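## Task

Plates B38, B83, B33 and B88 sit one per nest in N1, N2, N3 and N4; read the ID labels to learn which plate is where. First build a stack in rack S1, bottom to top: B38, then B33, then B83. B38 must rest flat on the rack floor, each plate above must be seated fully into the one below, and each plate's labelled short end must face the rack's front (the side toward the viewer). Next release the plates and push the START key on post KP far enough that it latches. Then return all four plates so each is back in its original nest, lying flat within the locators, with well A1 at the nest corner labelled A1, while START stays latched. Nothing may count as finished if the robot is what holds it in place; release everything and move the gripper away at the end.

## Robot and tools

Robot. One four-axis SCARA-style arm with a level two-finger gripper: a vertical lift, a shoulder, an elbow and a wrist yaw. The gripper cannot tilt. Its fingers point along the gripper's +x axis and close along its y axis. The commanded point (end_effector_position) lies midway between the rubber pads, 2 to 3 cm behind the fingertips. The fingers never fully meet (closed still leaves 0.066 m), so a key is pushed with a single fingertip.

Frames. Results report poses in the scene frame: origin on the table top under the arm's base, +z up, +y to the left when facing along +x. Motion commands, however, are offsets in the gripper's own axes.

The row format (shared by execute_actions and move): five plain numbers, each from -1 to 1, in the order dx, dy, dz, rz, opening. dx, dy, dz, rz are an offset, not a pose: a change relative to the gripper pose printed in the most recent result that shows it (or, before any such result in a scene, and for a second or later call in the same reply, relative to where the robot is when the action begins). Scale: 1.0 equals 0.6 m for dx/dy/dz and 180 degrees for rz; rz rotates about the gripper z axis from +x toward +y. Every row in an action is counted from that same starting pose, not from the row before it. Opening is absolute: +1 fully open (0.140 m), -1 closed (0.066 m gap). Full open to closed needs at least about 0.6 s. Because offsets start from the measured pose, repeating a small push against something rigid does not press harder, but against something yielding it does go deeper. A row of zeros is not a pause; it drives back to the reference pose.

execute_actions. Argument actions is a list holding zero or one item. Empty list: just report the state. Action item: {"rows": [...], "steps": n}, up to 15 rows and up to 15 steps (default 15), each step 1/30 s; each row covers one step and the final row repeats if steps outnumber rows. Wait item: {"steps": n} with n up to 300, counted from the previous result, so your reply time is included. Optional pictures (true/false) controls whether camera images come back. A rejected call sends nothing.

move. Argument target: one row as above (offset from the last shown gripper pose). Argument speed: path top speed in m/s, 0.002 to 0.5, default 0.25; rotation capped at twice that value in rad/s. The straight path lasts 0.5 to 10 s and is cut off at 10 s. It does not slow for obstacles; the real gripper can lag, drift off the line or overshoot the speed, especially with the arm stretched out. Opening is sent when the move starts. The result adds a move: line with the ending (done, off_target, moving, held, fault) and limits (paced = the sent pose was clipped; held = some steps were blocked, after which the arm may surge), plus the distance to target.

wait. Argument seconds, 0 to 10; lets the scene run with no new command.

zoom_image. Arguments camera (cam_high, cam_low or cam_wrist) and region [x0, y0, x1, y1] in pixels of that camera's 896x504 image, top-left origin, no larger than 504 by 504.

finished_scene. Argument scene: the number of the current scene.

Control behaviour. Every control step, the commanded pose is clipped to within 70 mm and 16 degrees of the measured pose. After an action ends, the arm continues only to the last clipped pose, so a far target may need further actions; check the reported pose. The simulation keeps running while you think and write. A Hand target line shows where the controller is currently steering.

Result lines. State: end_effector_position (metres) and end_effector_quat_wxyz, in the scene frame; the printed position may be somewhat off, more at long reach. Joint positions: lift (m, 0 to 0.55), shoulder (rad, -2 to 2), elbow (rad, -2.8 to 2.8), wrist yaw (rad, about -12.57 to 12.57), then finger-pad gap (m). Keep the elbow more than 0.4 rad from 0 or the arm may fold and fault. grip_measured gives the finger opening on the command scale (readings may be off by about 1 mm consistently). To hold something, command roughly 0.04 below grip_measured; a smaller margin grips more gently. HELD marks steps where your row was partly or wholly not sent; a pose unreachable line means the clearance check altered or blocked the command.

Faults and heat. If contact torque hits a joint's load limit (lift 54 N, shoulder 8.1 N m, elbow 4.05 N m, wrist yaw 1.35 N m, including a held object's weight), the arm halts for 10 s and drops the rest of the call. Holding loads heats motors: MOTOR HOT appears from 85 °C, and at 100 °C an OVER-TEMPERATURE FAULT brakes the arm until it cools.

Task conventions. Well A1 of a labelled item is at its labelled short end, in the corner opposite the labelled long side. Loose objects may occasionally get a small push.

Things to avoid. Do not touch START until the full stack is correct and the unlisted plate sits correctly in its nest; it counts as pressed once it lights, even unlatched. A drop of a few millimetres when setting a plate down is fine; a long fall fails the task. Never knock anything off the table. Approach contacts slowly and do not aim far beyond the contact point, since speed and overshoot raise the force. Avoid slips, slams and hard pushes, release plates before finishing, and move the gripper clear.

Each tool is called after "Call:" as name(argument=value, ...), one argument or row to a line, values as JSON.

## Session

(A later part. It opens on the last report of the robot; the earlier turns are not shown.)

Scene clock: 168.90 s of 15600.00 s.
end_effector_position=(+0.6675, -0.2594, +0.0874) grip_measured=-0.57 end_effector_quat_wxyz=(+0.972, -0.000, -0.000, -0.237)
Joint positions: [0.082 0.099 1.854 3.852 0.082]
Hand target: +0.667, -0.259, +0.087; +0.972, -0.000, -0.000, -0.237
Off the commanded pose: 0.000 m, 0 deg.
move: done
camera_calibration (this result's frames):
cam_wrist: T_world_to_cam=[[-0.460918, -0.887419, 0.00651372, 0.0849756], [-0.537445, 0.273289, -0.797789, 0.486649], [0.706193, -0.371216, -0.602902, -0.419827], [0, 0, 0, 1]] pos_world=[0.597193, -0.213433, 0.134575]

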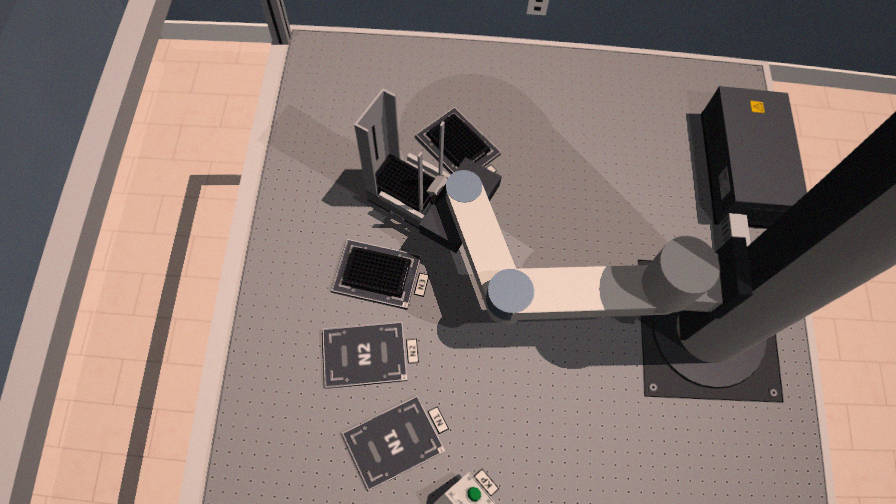

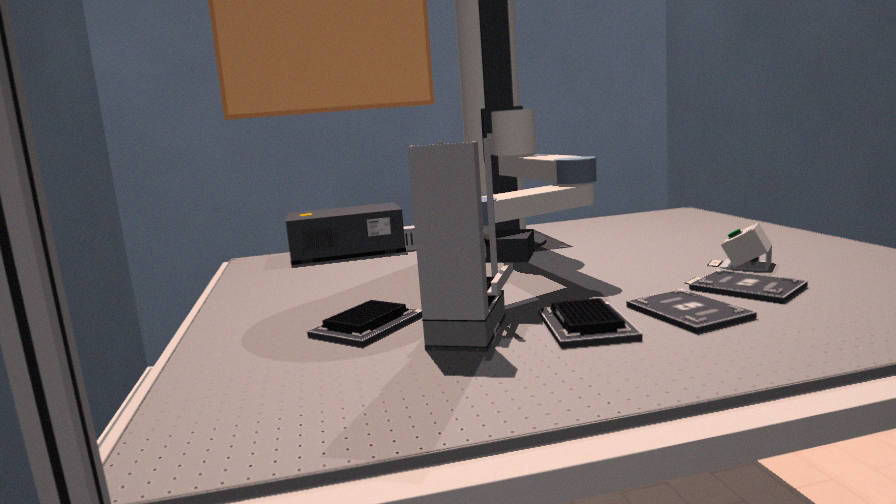

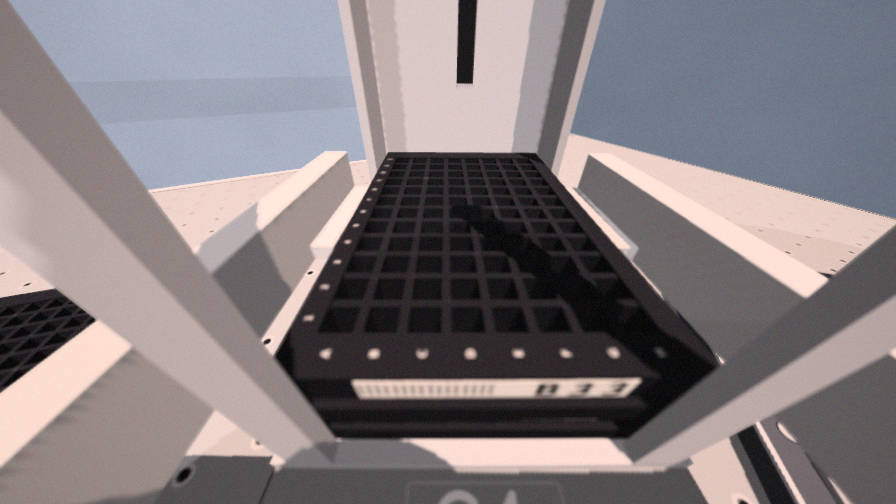

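Just touching; 2 mm more and release.

Call:
move(
  target=[0,0,-0.003,0,-0.63],
  speed=0.01,
)

Call:
move(
  target=[0,0,0,0,-0.1],
)

Scene clock: 172.13 s of 15600.00 s.
end_effector_position=(+0.6675, -0.2595, +0.0858) grip_measured=-0.57 end_effector_quat_wxyz=(+0.972, -0.000, -0.000, -0.237)
Joint positions: [0.081 0.099 1.854 3.852 0.082]
Hand target: +0.667, -0.259, +0.086; +0.972, -0.000, -0.000, -0.237
Off the commanded pose: 0.000 m, 0 deg.
move: done
camera_calibration (this result's frames):
cam_wrist: T_world_to_cam=[[-0.461032, -0.88736, 0.00651372, 0.0850286], [-0.537409, 0.273357, -0.797789, 0.485376], [0.706145, -0.371307, -0.602902, -0.420803], [0, 0, 0, 1]] pos_world=[0.597195, -0.213477, 0.132971]

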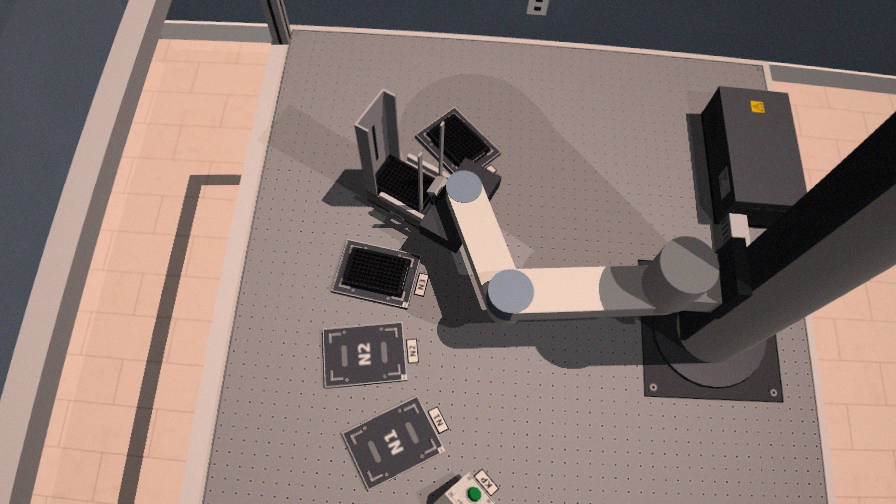

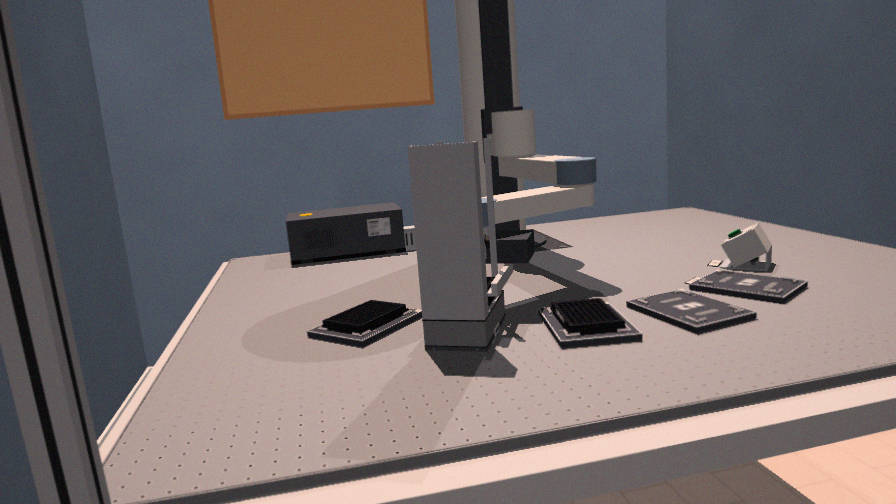

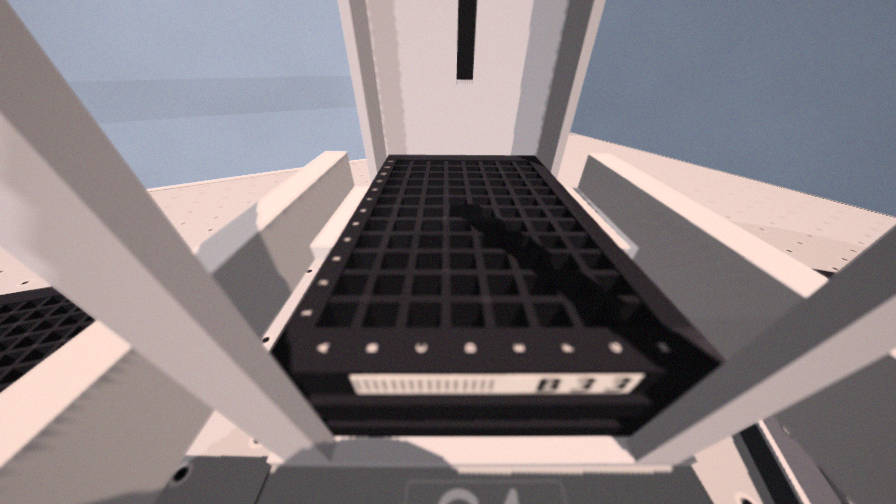

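Scene clock: 172.63 s of 15600.00 s.
end_effector_position=(+0.6675, -0.2595, +0.0858) grip_measured=-0.10 end_effector_quat_wxyz=(+0.972, -0.000, -0.000, -0.237)
Joint positions: [0.081 0.099 1.854 3.852 0.099]
Hand target: +0.667, -0.259, +0.086; +0.972, -0.000, -0.000, -0.237
Off the commanded pose: 0.000 m, 0 deg.
move: done
camera_calibration (this result's frames):
cam_wrist: T_world_to_cam=[[-0.461034, -0.887358, 0.00651372, 0.0850296], [-0.537409, 0.273359, -0.797789, 0.485396], [0.706144, -0.371309, -0.602902, -0.420789], [0, 0, 0, 1]] pos_world=[0.597195, -0.213478, 0.132995]

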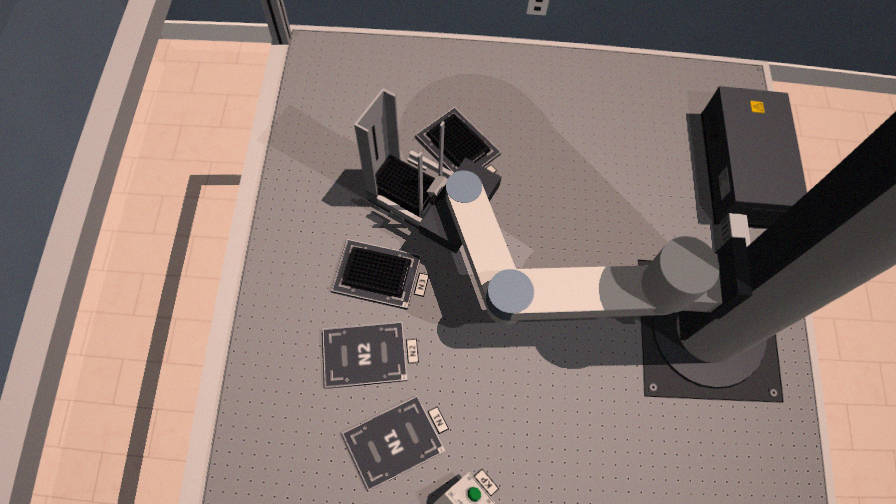

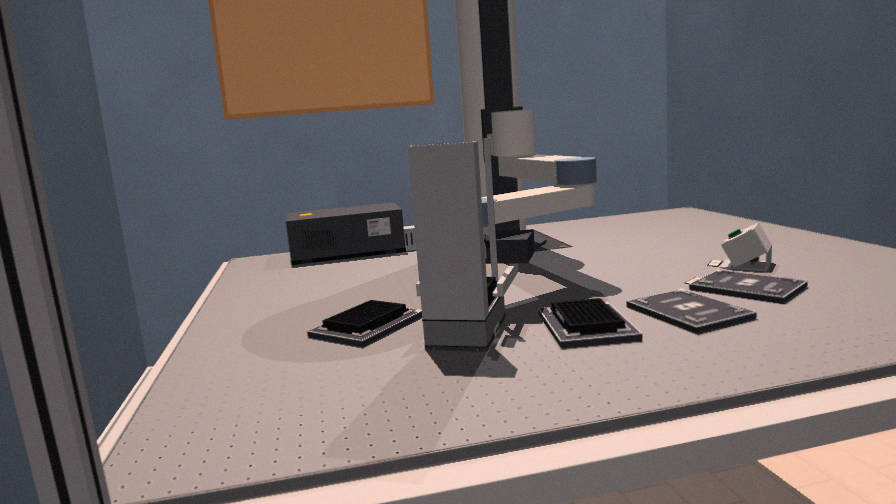

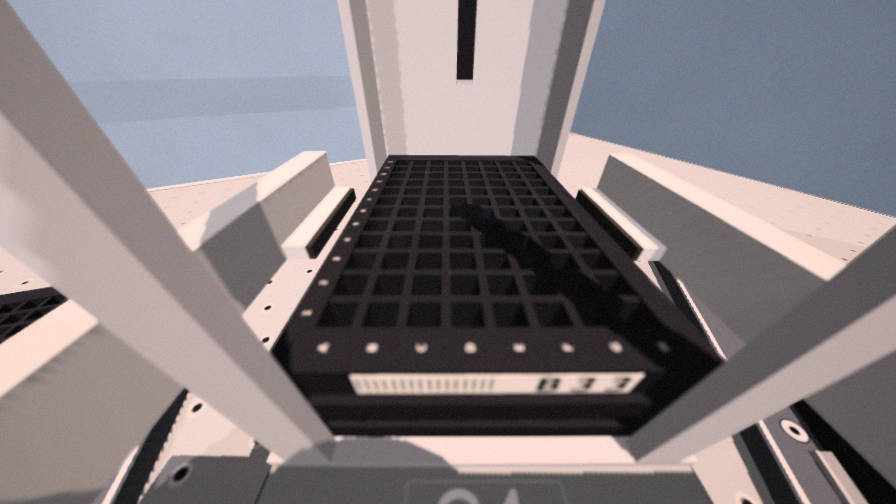

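Call:
move(
  target=[-0.183,0,0,0,0.2],
  speed=0.15,
)

Call:
move(
  target=[0,0.25,0,0,0.2],
)

Call:
move(
  target=[0.105,0.053,-0.038,0.097,0.2],
  speed=0.15,
)

Scene clock: 180.17 s of 15600.00 s.
end_effector_position=(+0.5699, -0.2090, +0.0858) grip_measured=+0.20 end_effector_quat_wxyz=(+0.972, -0.000, -0.000, -0.237)
Joint positions: [0.081 0.347 1.254 4.203 0.11 ]
Hand target: +0.570, -0.209, +0.086; +0.972, -0.000, -0.000, -0.237
Off the commanded pose: 0.000 m, 0 deg.
After step 90, 3.47 s passed at rest.
move: done
camera_calibration (this result's frames):
cam_wrist: T_world_to_cam=[[-0.46127, -0.887236, 0.00651372, 0.085008], [-0.537336, 0.273502, -0.797789, 0.419169], [0.706045, -0.371496, -0.602902, -0.333165], [0, 0, 0, 1]] pos_world=[0.499676, -0.162991, 0.132989]

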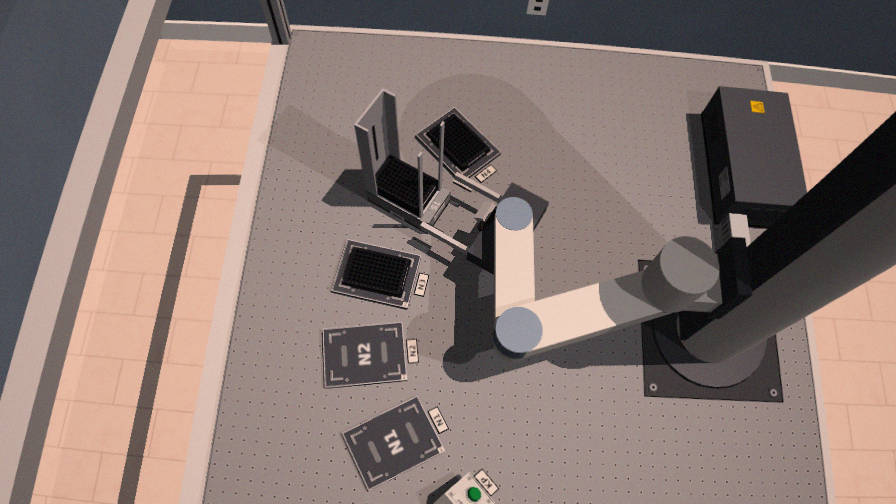

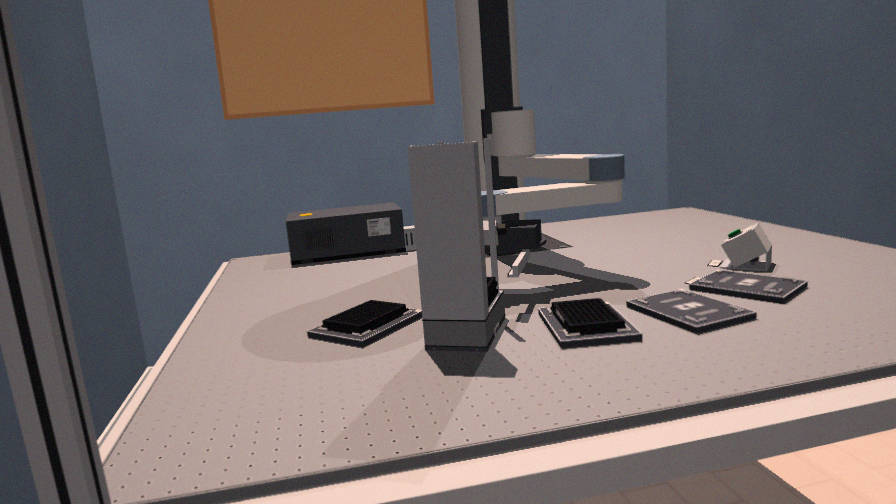

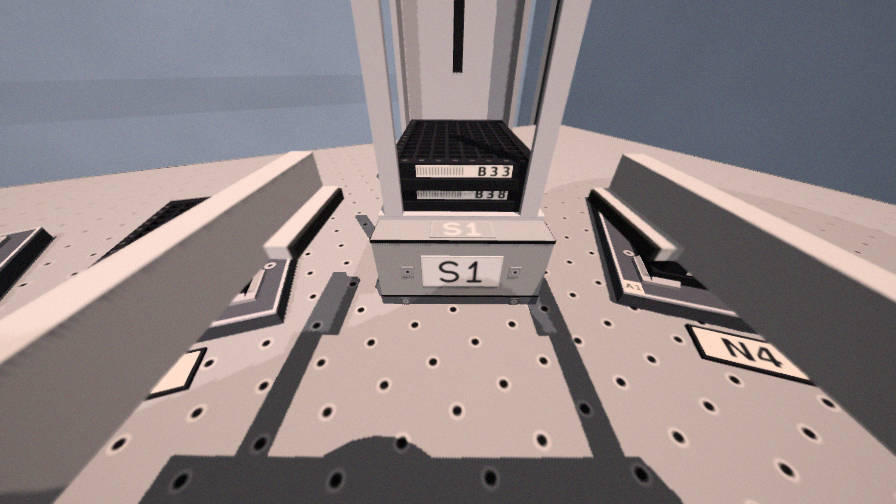

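Scene clock: 181.13 s of 15600.00 s.
end_effector_position=(+0.6390, -0.0756, +0.0858) grip_measured=+0.20 end_effector_quat_wxyz=(+0.972, -0.000, -0.000, -0.237)
Joint positions: [0.081 0.739 1.418 3.648 0.11 ]
Hand target: +0.639, -0.076, +0.086; +0.972, -0.000, -0.000, -0.237
Off the commanded pose: 0.000 m, 0 deg.
move: done
camera_calibration (this result's frames):
cam_wrist: T_world_to_cam=[[-0.460768, -0.887497, 0.00651372, 0.234861], [-0.537491, 0.273197, -0.797789, 0.419888], [0.706255, -0.371096, -0.602902, -0.332495], [0, 0, 0, 1]] pos_world=[0.568729, -0.0296618, 0.13299]

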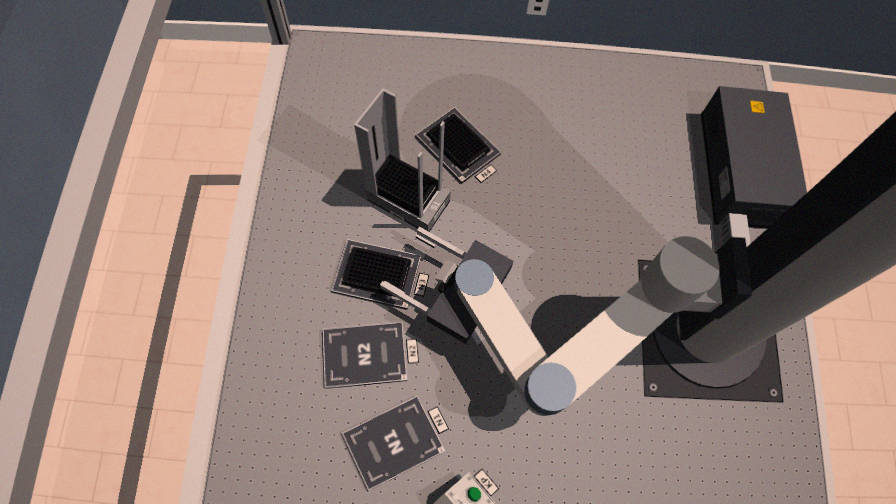

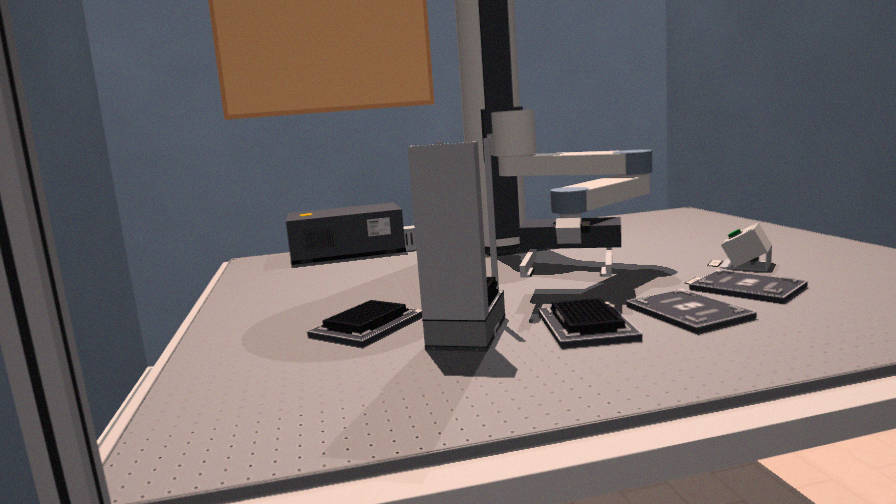

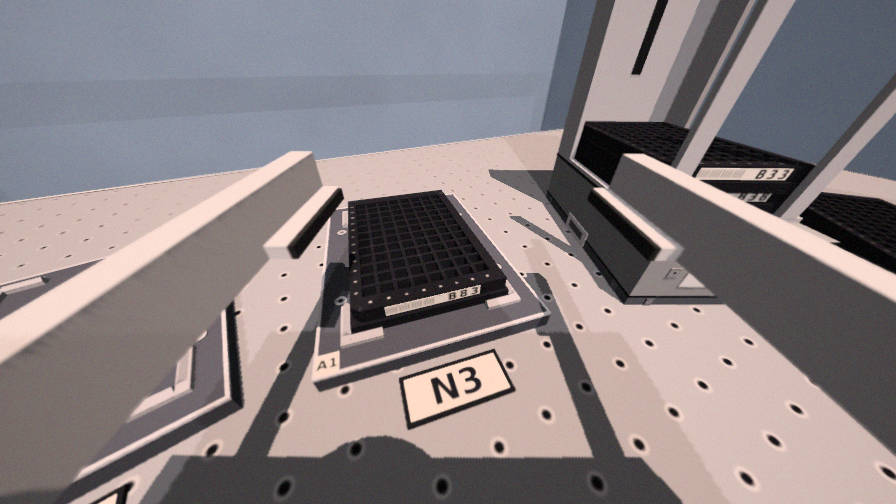

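Scene clock: 182.47 s of 15600.00 s.
end_effector_position=(+0.7096, -0.0764, +0.0630) grip_measured=+0.20 end_effector_quat_wxyz=(+0.996, -0.000, -0.000, -0.086)
Joint positions: [0.058 0.5   1.751 3.859 0.11 ]
Hand target: +0.710, -0.076, +0.063; +0.996, -0.000, -0.000, -0.086
Off the commanded pose: 0.000 m, 0 deg.
move: done
camera_calibration (this result's frames):
cam_wrist: T_world_to_cam=[[-0.173346, -0.984839, 0.00651372, 0.05541], [-0.594688, 0.0993973, -0.797789, 0.467131], [0.785046, -0.142167, -0.602902, -0.434789], [0, 0, 0, 1]] pos_world=[0.628732, -0.0536744, 0.110176]

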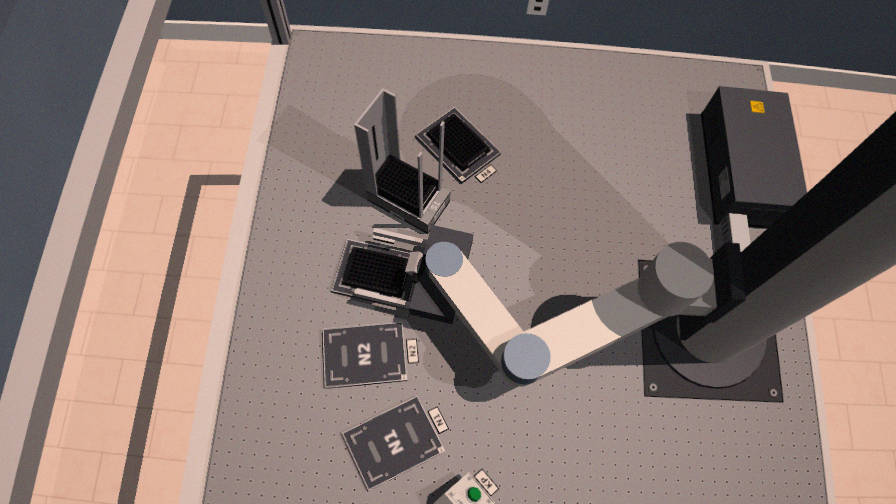

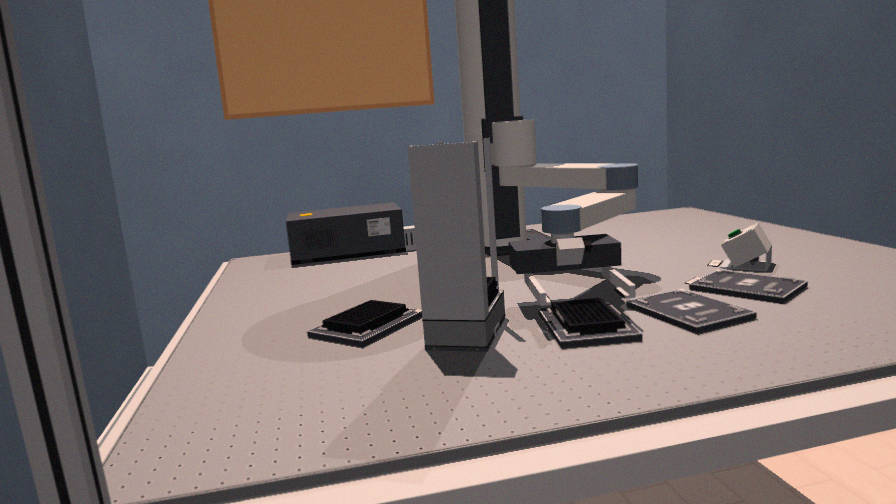

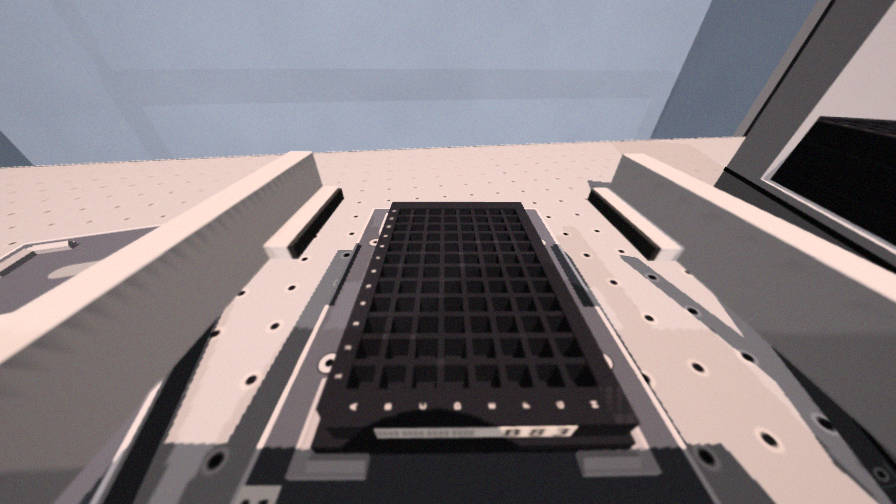

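Call:
move(
  target=[0.0028,0.0036,-0.05,0,0.2],
  speed=0.08,
)

Call:
move(
  target=[0,0,0,0,-0.5],
)

Call:
move(
  target=[0,0,0,0,-0.63],
)

Call:
move(
  target=[0,0,0.5,0,-0.63],
  speed=0.3,
)

Scene clock: 187.37 s of 15600.00 s.
end_effector_position=(+0.7116, -0.0747, +0.0329) grip_measured=+0.20 end_effector_quat_wxyz=(+0.996, -0.000, -0.000, -0.086)
Joint positions: [0.028 0.501 1.762 3.848 0.11 ]
Hand target: +0.712, -0.075, +0.033; +0.996, -0.000, -0.000, -0.086
Off the commanded pose: 0.000 m, 0 deg.
After step 90, 1.17 s passed at rest.
move: done
camera_calibration (this result's frames):
cam_wrist: T_world_to_cam=[[-0.173342, -0.98484, 0.00651372, 0.0576925], [-0.594688, 0.0993945, -0.797789, 0.44416], [0.785047, -0.142164, -0.602902, -0.454239], [0, 0, 0, 1]] pos_world=[0.630736, -0.0519054, 0.0801089]

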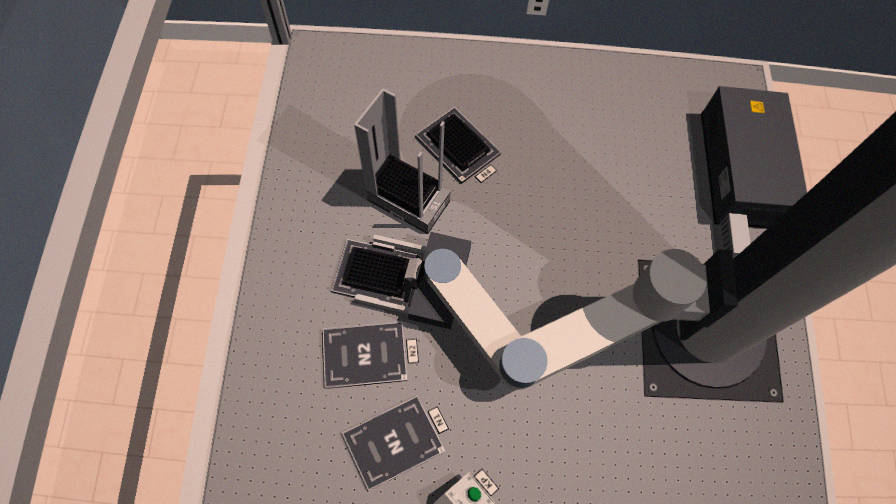

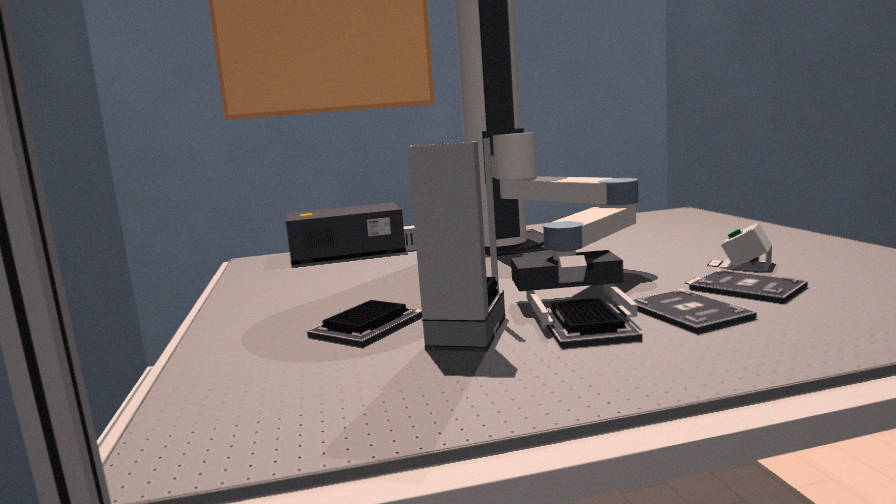

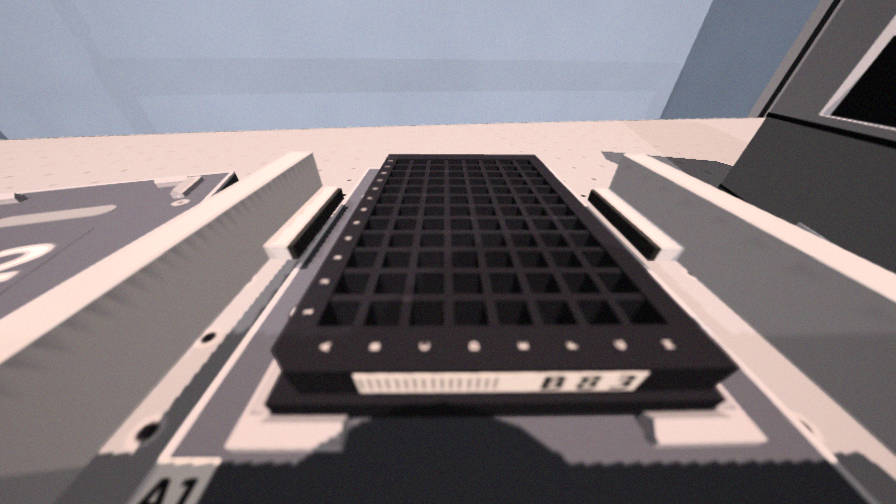

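Scene clock: 187.87 s of 15600.00 s.
end_effector_position=(+0.7116, -0.0747, +0.0330) grip_measured=-0.50 end_effector_quat_wxyz=(+0.996, -0.000, -0.000, -0.087)
Joint positions: [0.028 0.5   1.762 3.848 0.085]
Hand target: +0.712, -0.075, +0.033; +0.996, -0.000, -0.000, -0.086
Off the commanded pose: 0.000 m, 0 deg.
move: done
camera_calibration (this result's frames):
cam_wrist: T_world_to_cam=[[-0.173389, -0.984832, 0.00651372, 0.0577072], [-0.594683, 0.099423, -0.797789, 0.444216], [0.78504, -0.142201, -0.602902, -0.454191], [0, 0, 0, 1]] pos_world=[0.630732, -0.05192, 0.080182]

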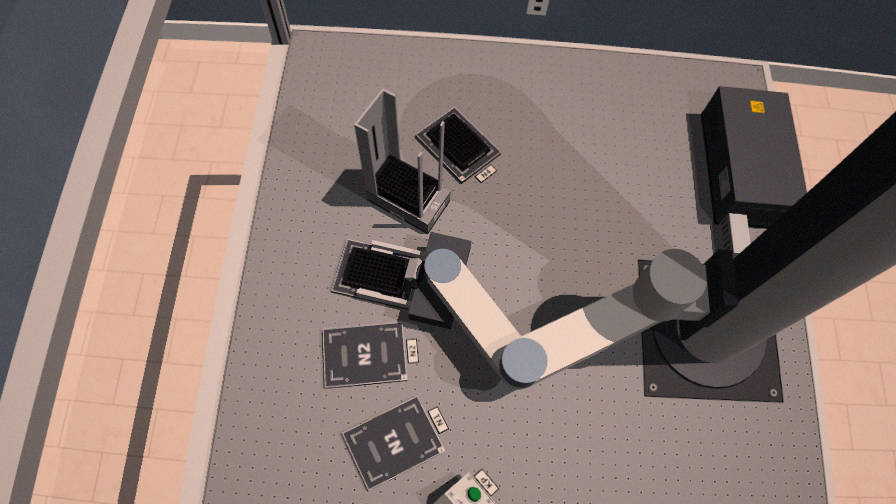

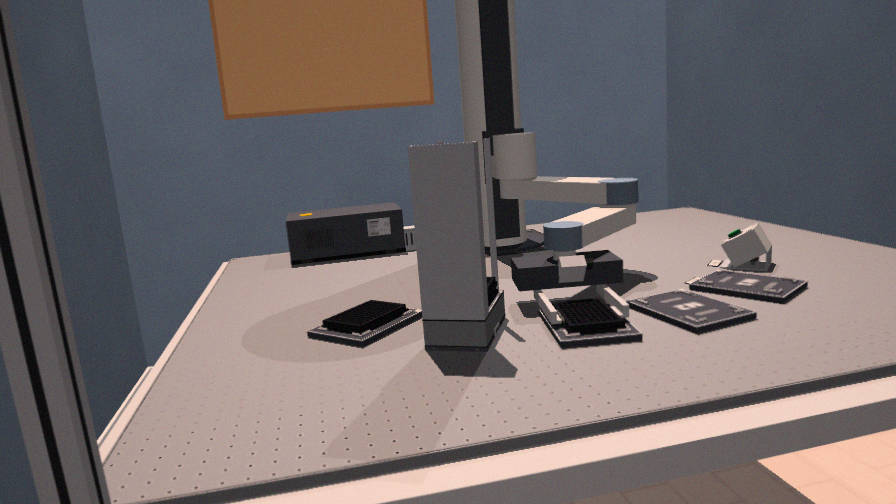

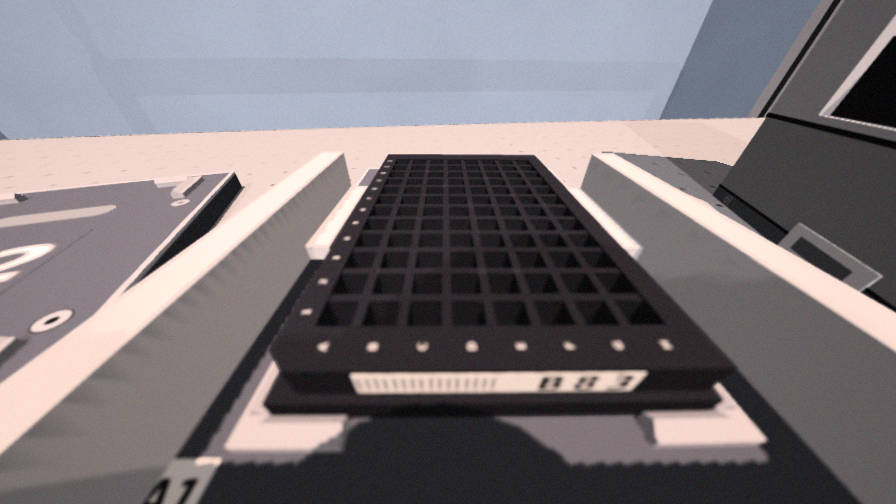

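Scene clock: 188.37 s of 15600.00 s.
end_effector_position=(+0.7116, -0.0747, +0.0331) grip_measured=-0.57 end_effector_quat_wxyz=(+0.996, -0.000, -0.000, -0.086)
Joint positions: [0.028 0.5   1.762 3.848 0.082]
Hand target: +0.712, -0.075, +0.033; +0.996, -0.000, -0.000, -0.087
Off the commanded pose: 0.000 m, 0 deg.
move: done
camera_calibration (this result's frames):
cam_wrist: T_world_to_cam=[[-0.173306, -0.984846, 0.00651372, 0.0576344], [-0.594692, 0.0993732, -0.797789, 0.444288], [0.785052, -0.142136, -0.602902, -0.454134], [0, 0, 0, 1]] pos_world=[0.630721, -0.0519378, 0.0802742]

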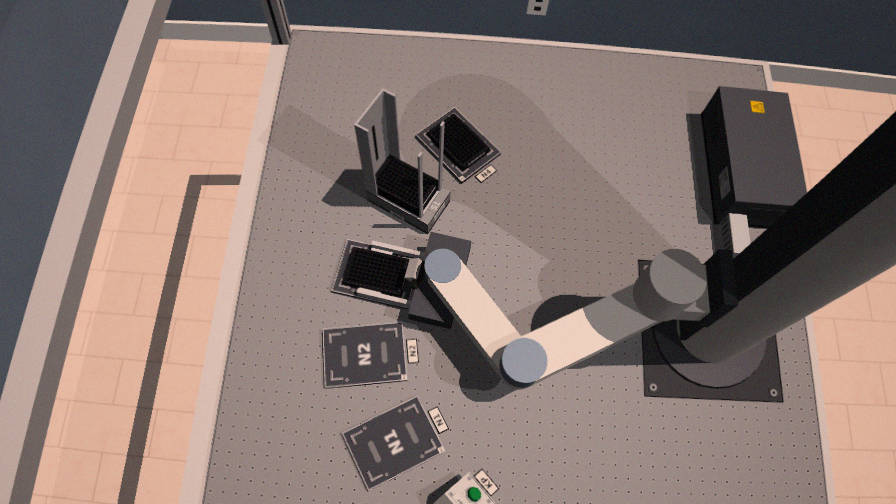

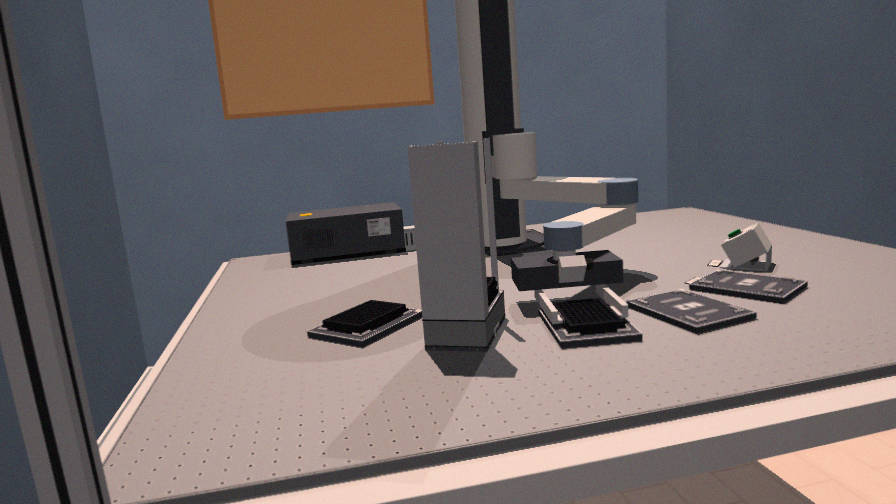

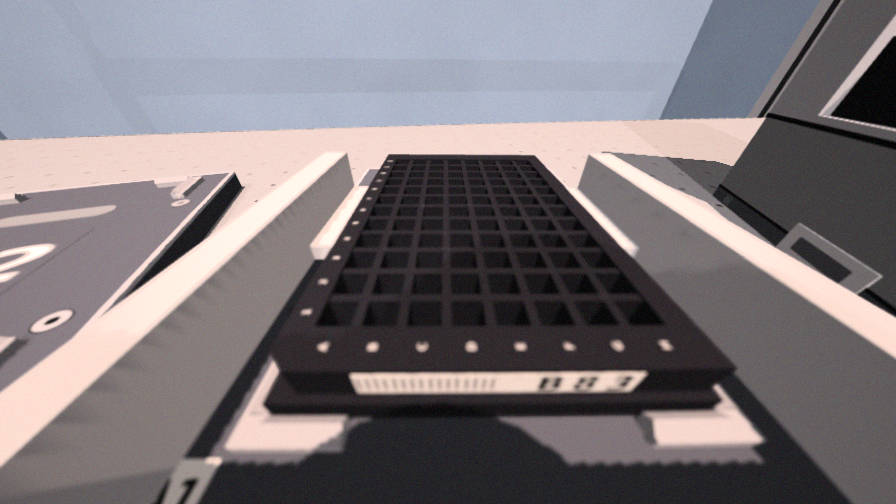

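Scene clock: 189.83 s of 15600.00 s.
end_effector_position=(+0.7116, -0.0747, +0.3331) grip_measured=-0.57 end_effector_quat_wxyz=(+0.996, -0.000, -0.000, -0.087)
Joint positions: [0.328 0.5   1.762 3.848 0.082]
Hand target: +0.712, -0.075, +0.333; +0.996, -0.000, -0.000, -0.086
Off the commanded pose: 0.000 m, 0 deg.
move: done
camera_calibration (this result's frames):
cam_wrist: T_world_to_cam=[[-0.173413, -0.984828, 0.00651372, 0.055741], [-0.594681, 0.0994377, -0.797789, 0.683669], [0.785037, -0.142221, -0.602902, -0.273231], [0, 0, 0, 1]] pos_world=[0.630727, -0.0519462, 0.380329]

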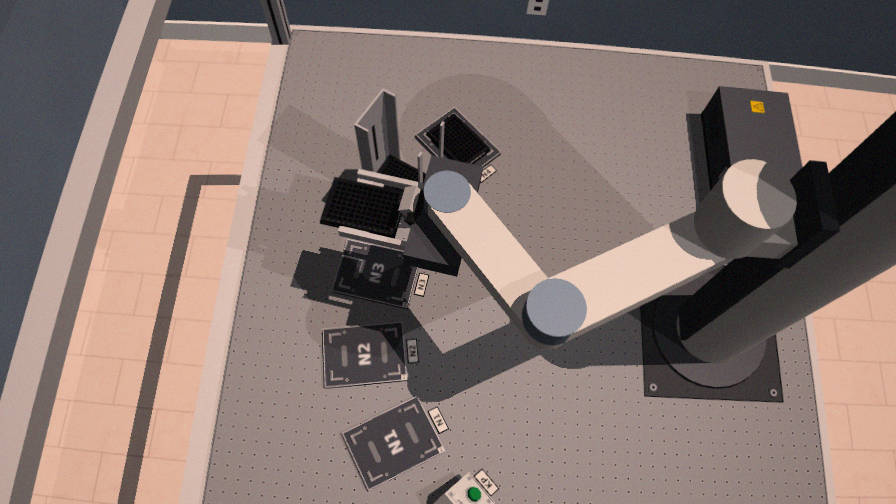

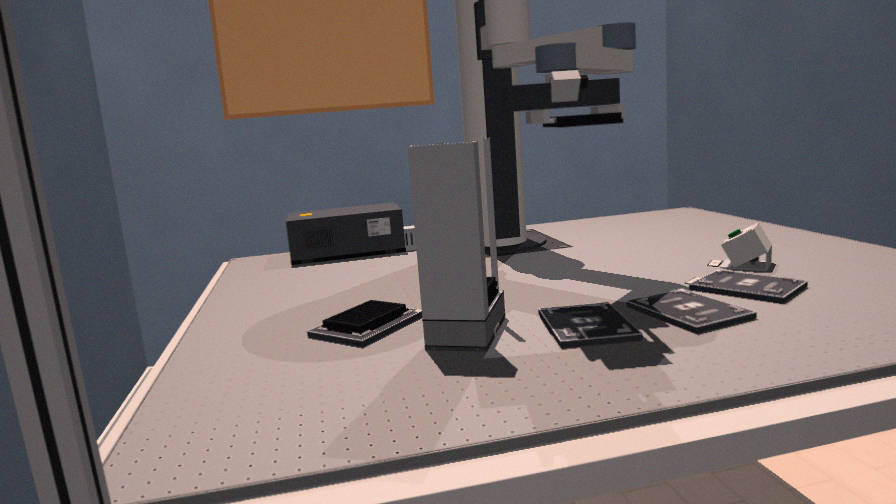

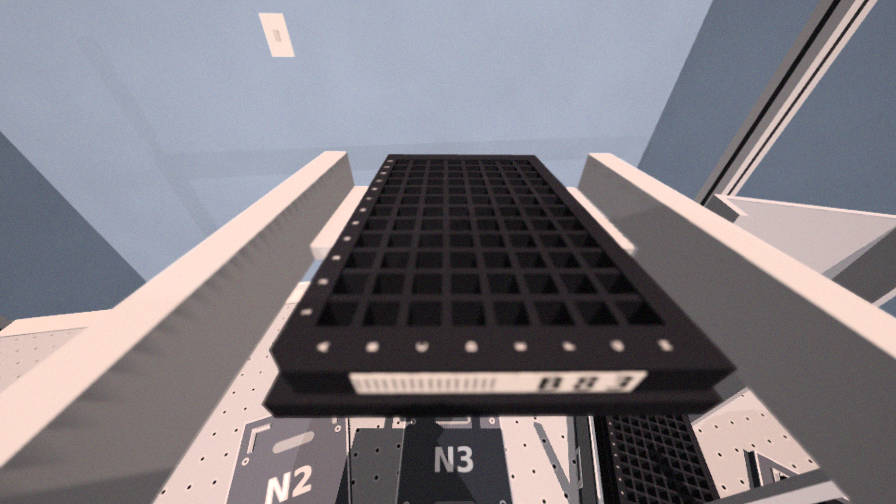

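Call:
execute_actions(
  actions=[],
  pictures=false,
)

Call:
move(
  target=[-0.0197,-0.316,0,-0.097,-0.63],
)

Scene clock: 204.20 s of 15600.00 s.
end_effector_position=(+0.7116, -0.0747, +0.3331) grip_measured=-0.57 end_effector_quat_wxyz=(+0.996, -0.000, -0.000, -0.087)
Joint positions: [0.328 0.5   1.762 3.848 0.082]
Hand target: +0.712, -0.075, +0.333; +0.996, -0.000, -0.000, -0.086
Off the commanded pose: 0.000 m, 0 deg.
Steps of this call (steps 1 to 90: nothing new was sent; then 11.37 s passed at rest). Readings (end_effector_position):
1: (+0.7116, -0.0747, +0.3331)
2: (+0.7116, -0.0747, +0.3331)
4: (+0.7116, -0.0747, +0.3331)
8: (+0.7116, -0.0747, +0.3331)
90: the state above

Scene clock: 205.33 s of 15600.00 s.
end_effector_position=(+0.6672, -0.2596, +0.3331) grip_measured=-0.57 end_effector_quat_wxyz=(+0.972, -0.000, -0.000, -0.237)
Joint positions: [0.328 0.099 1.853 3.853 0.082]
Hand target: +0.667, -0.259, +0.333; +0.972, -0.000, -0.000, -0.237
Off the commanded pose: 0.000 m, 0 deg.
move: done
camera_calibration (this result's frames):
cam_wrist: T_world_to_cam=[[-0.461094, -0.887327, 0.00651372, 0.0832262], [-0.53739, 0.273395, -0.797789, 0.682595], [0.706119, -0.371356, -0.602902, -0.271515], [0, 0, 0, 1]] pos_world=[0.596917, -0.213598, 0.380327]

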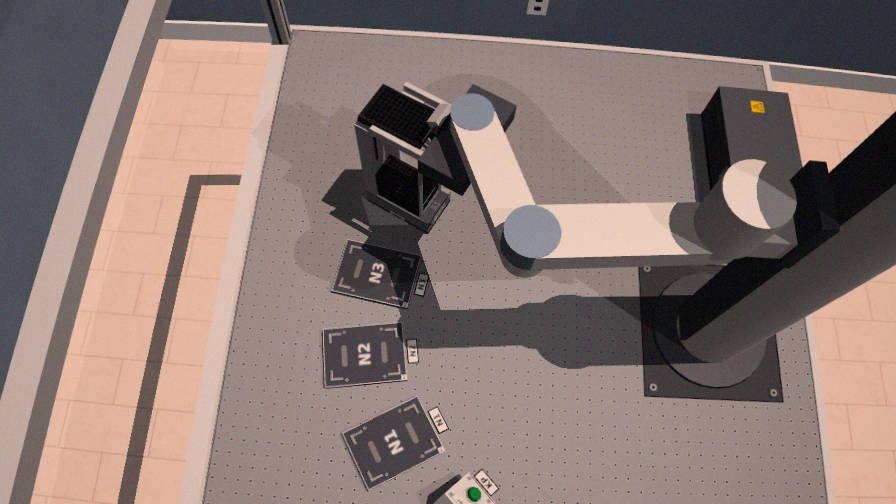

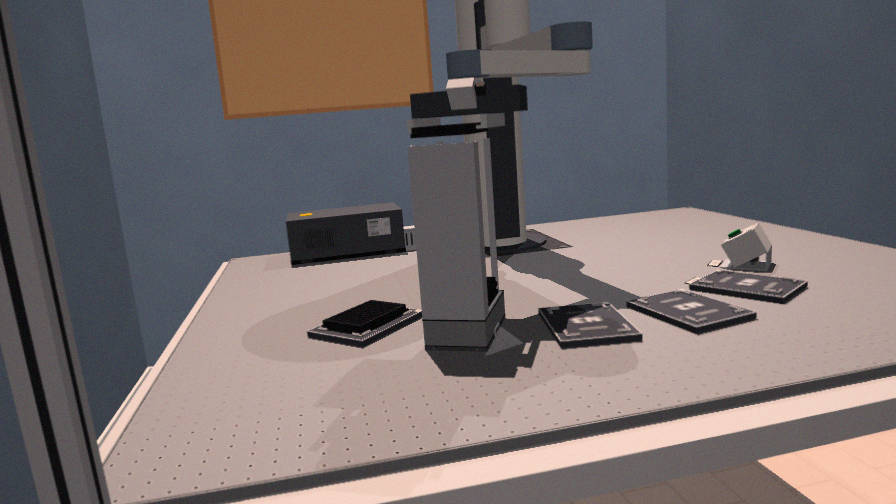

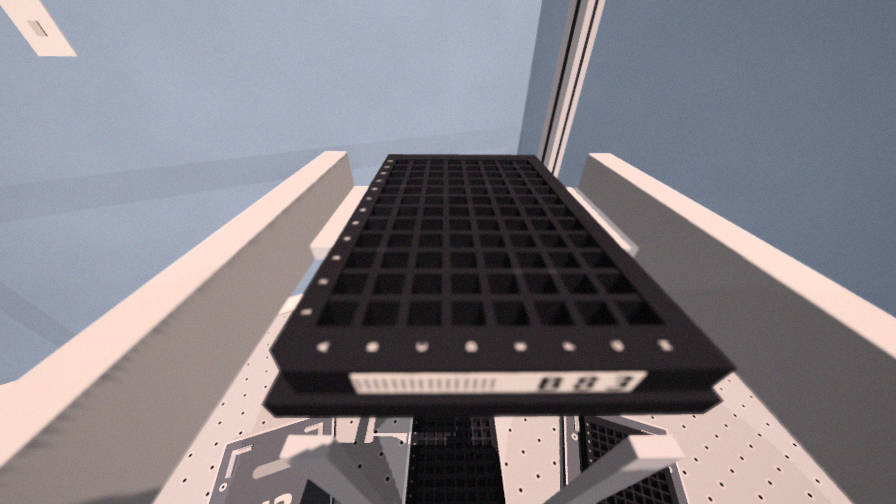

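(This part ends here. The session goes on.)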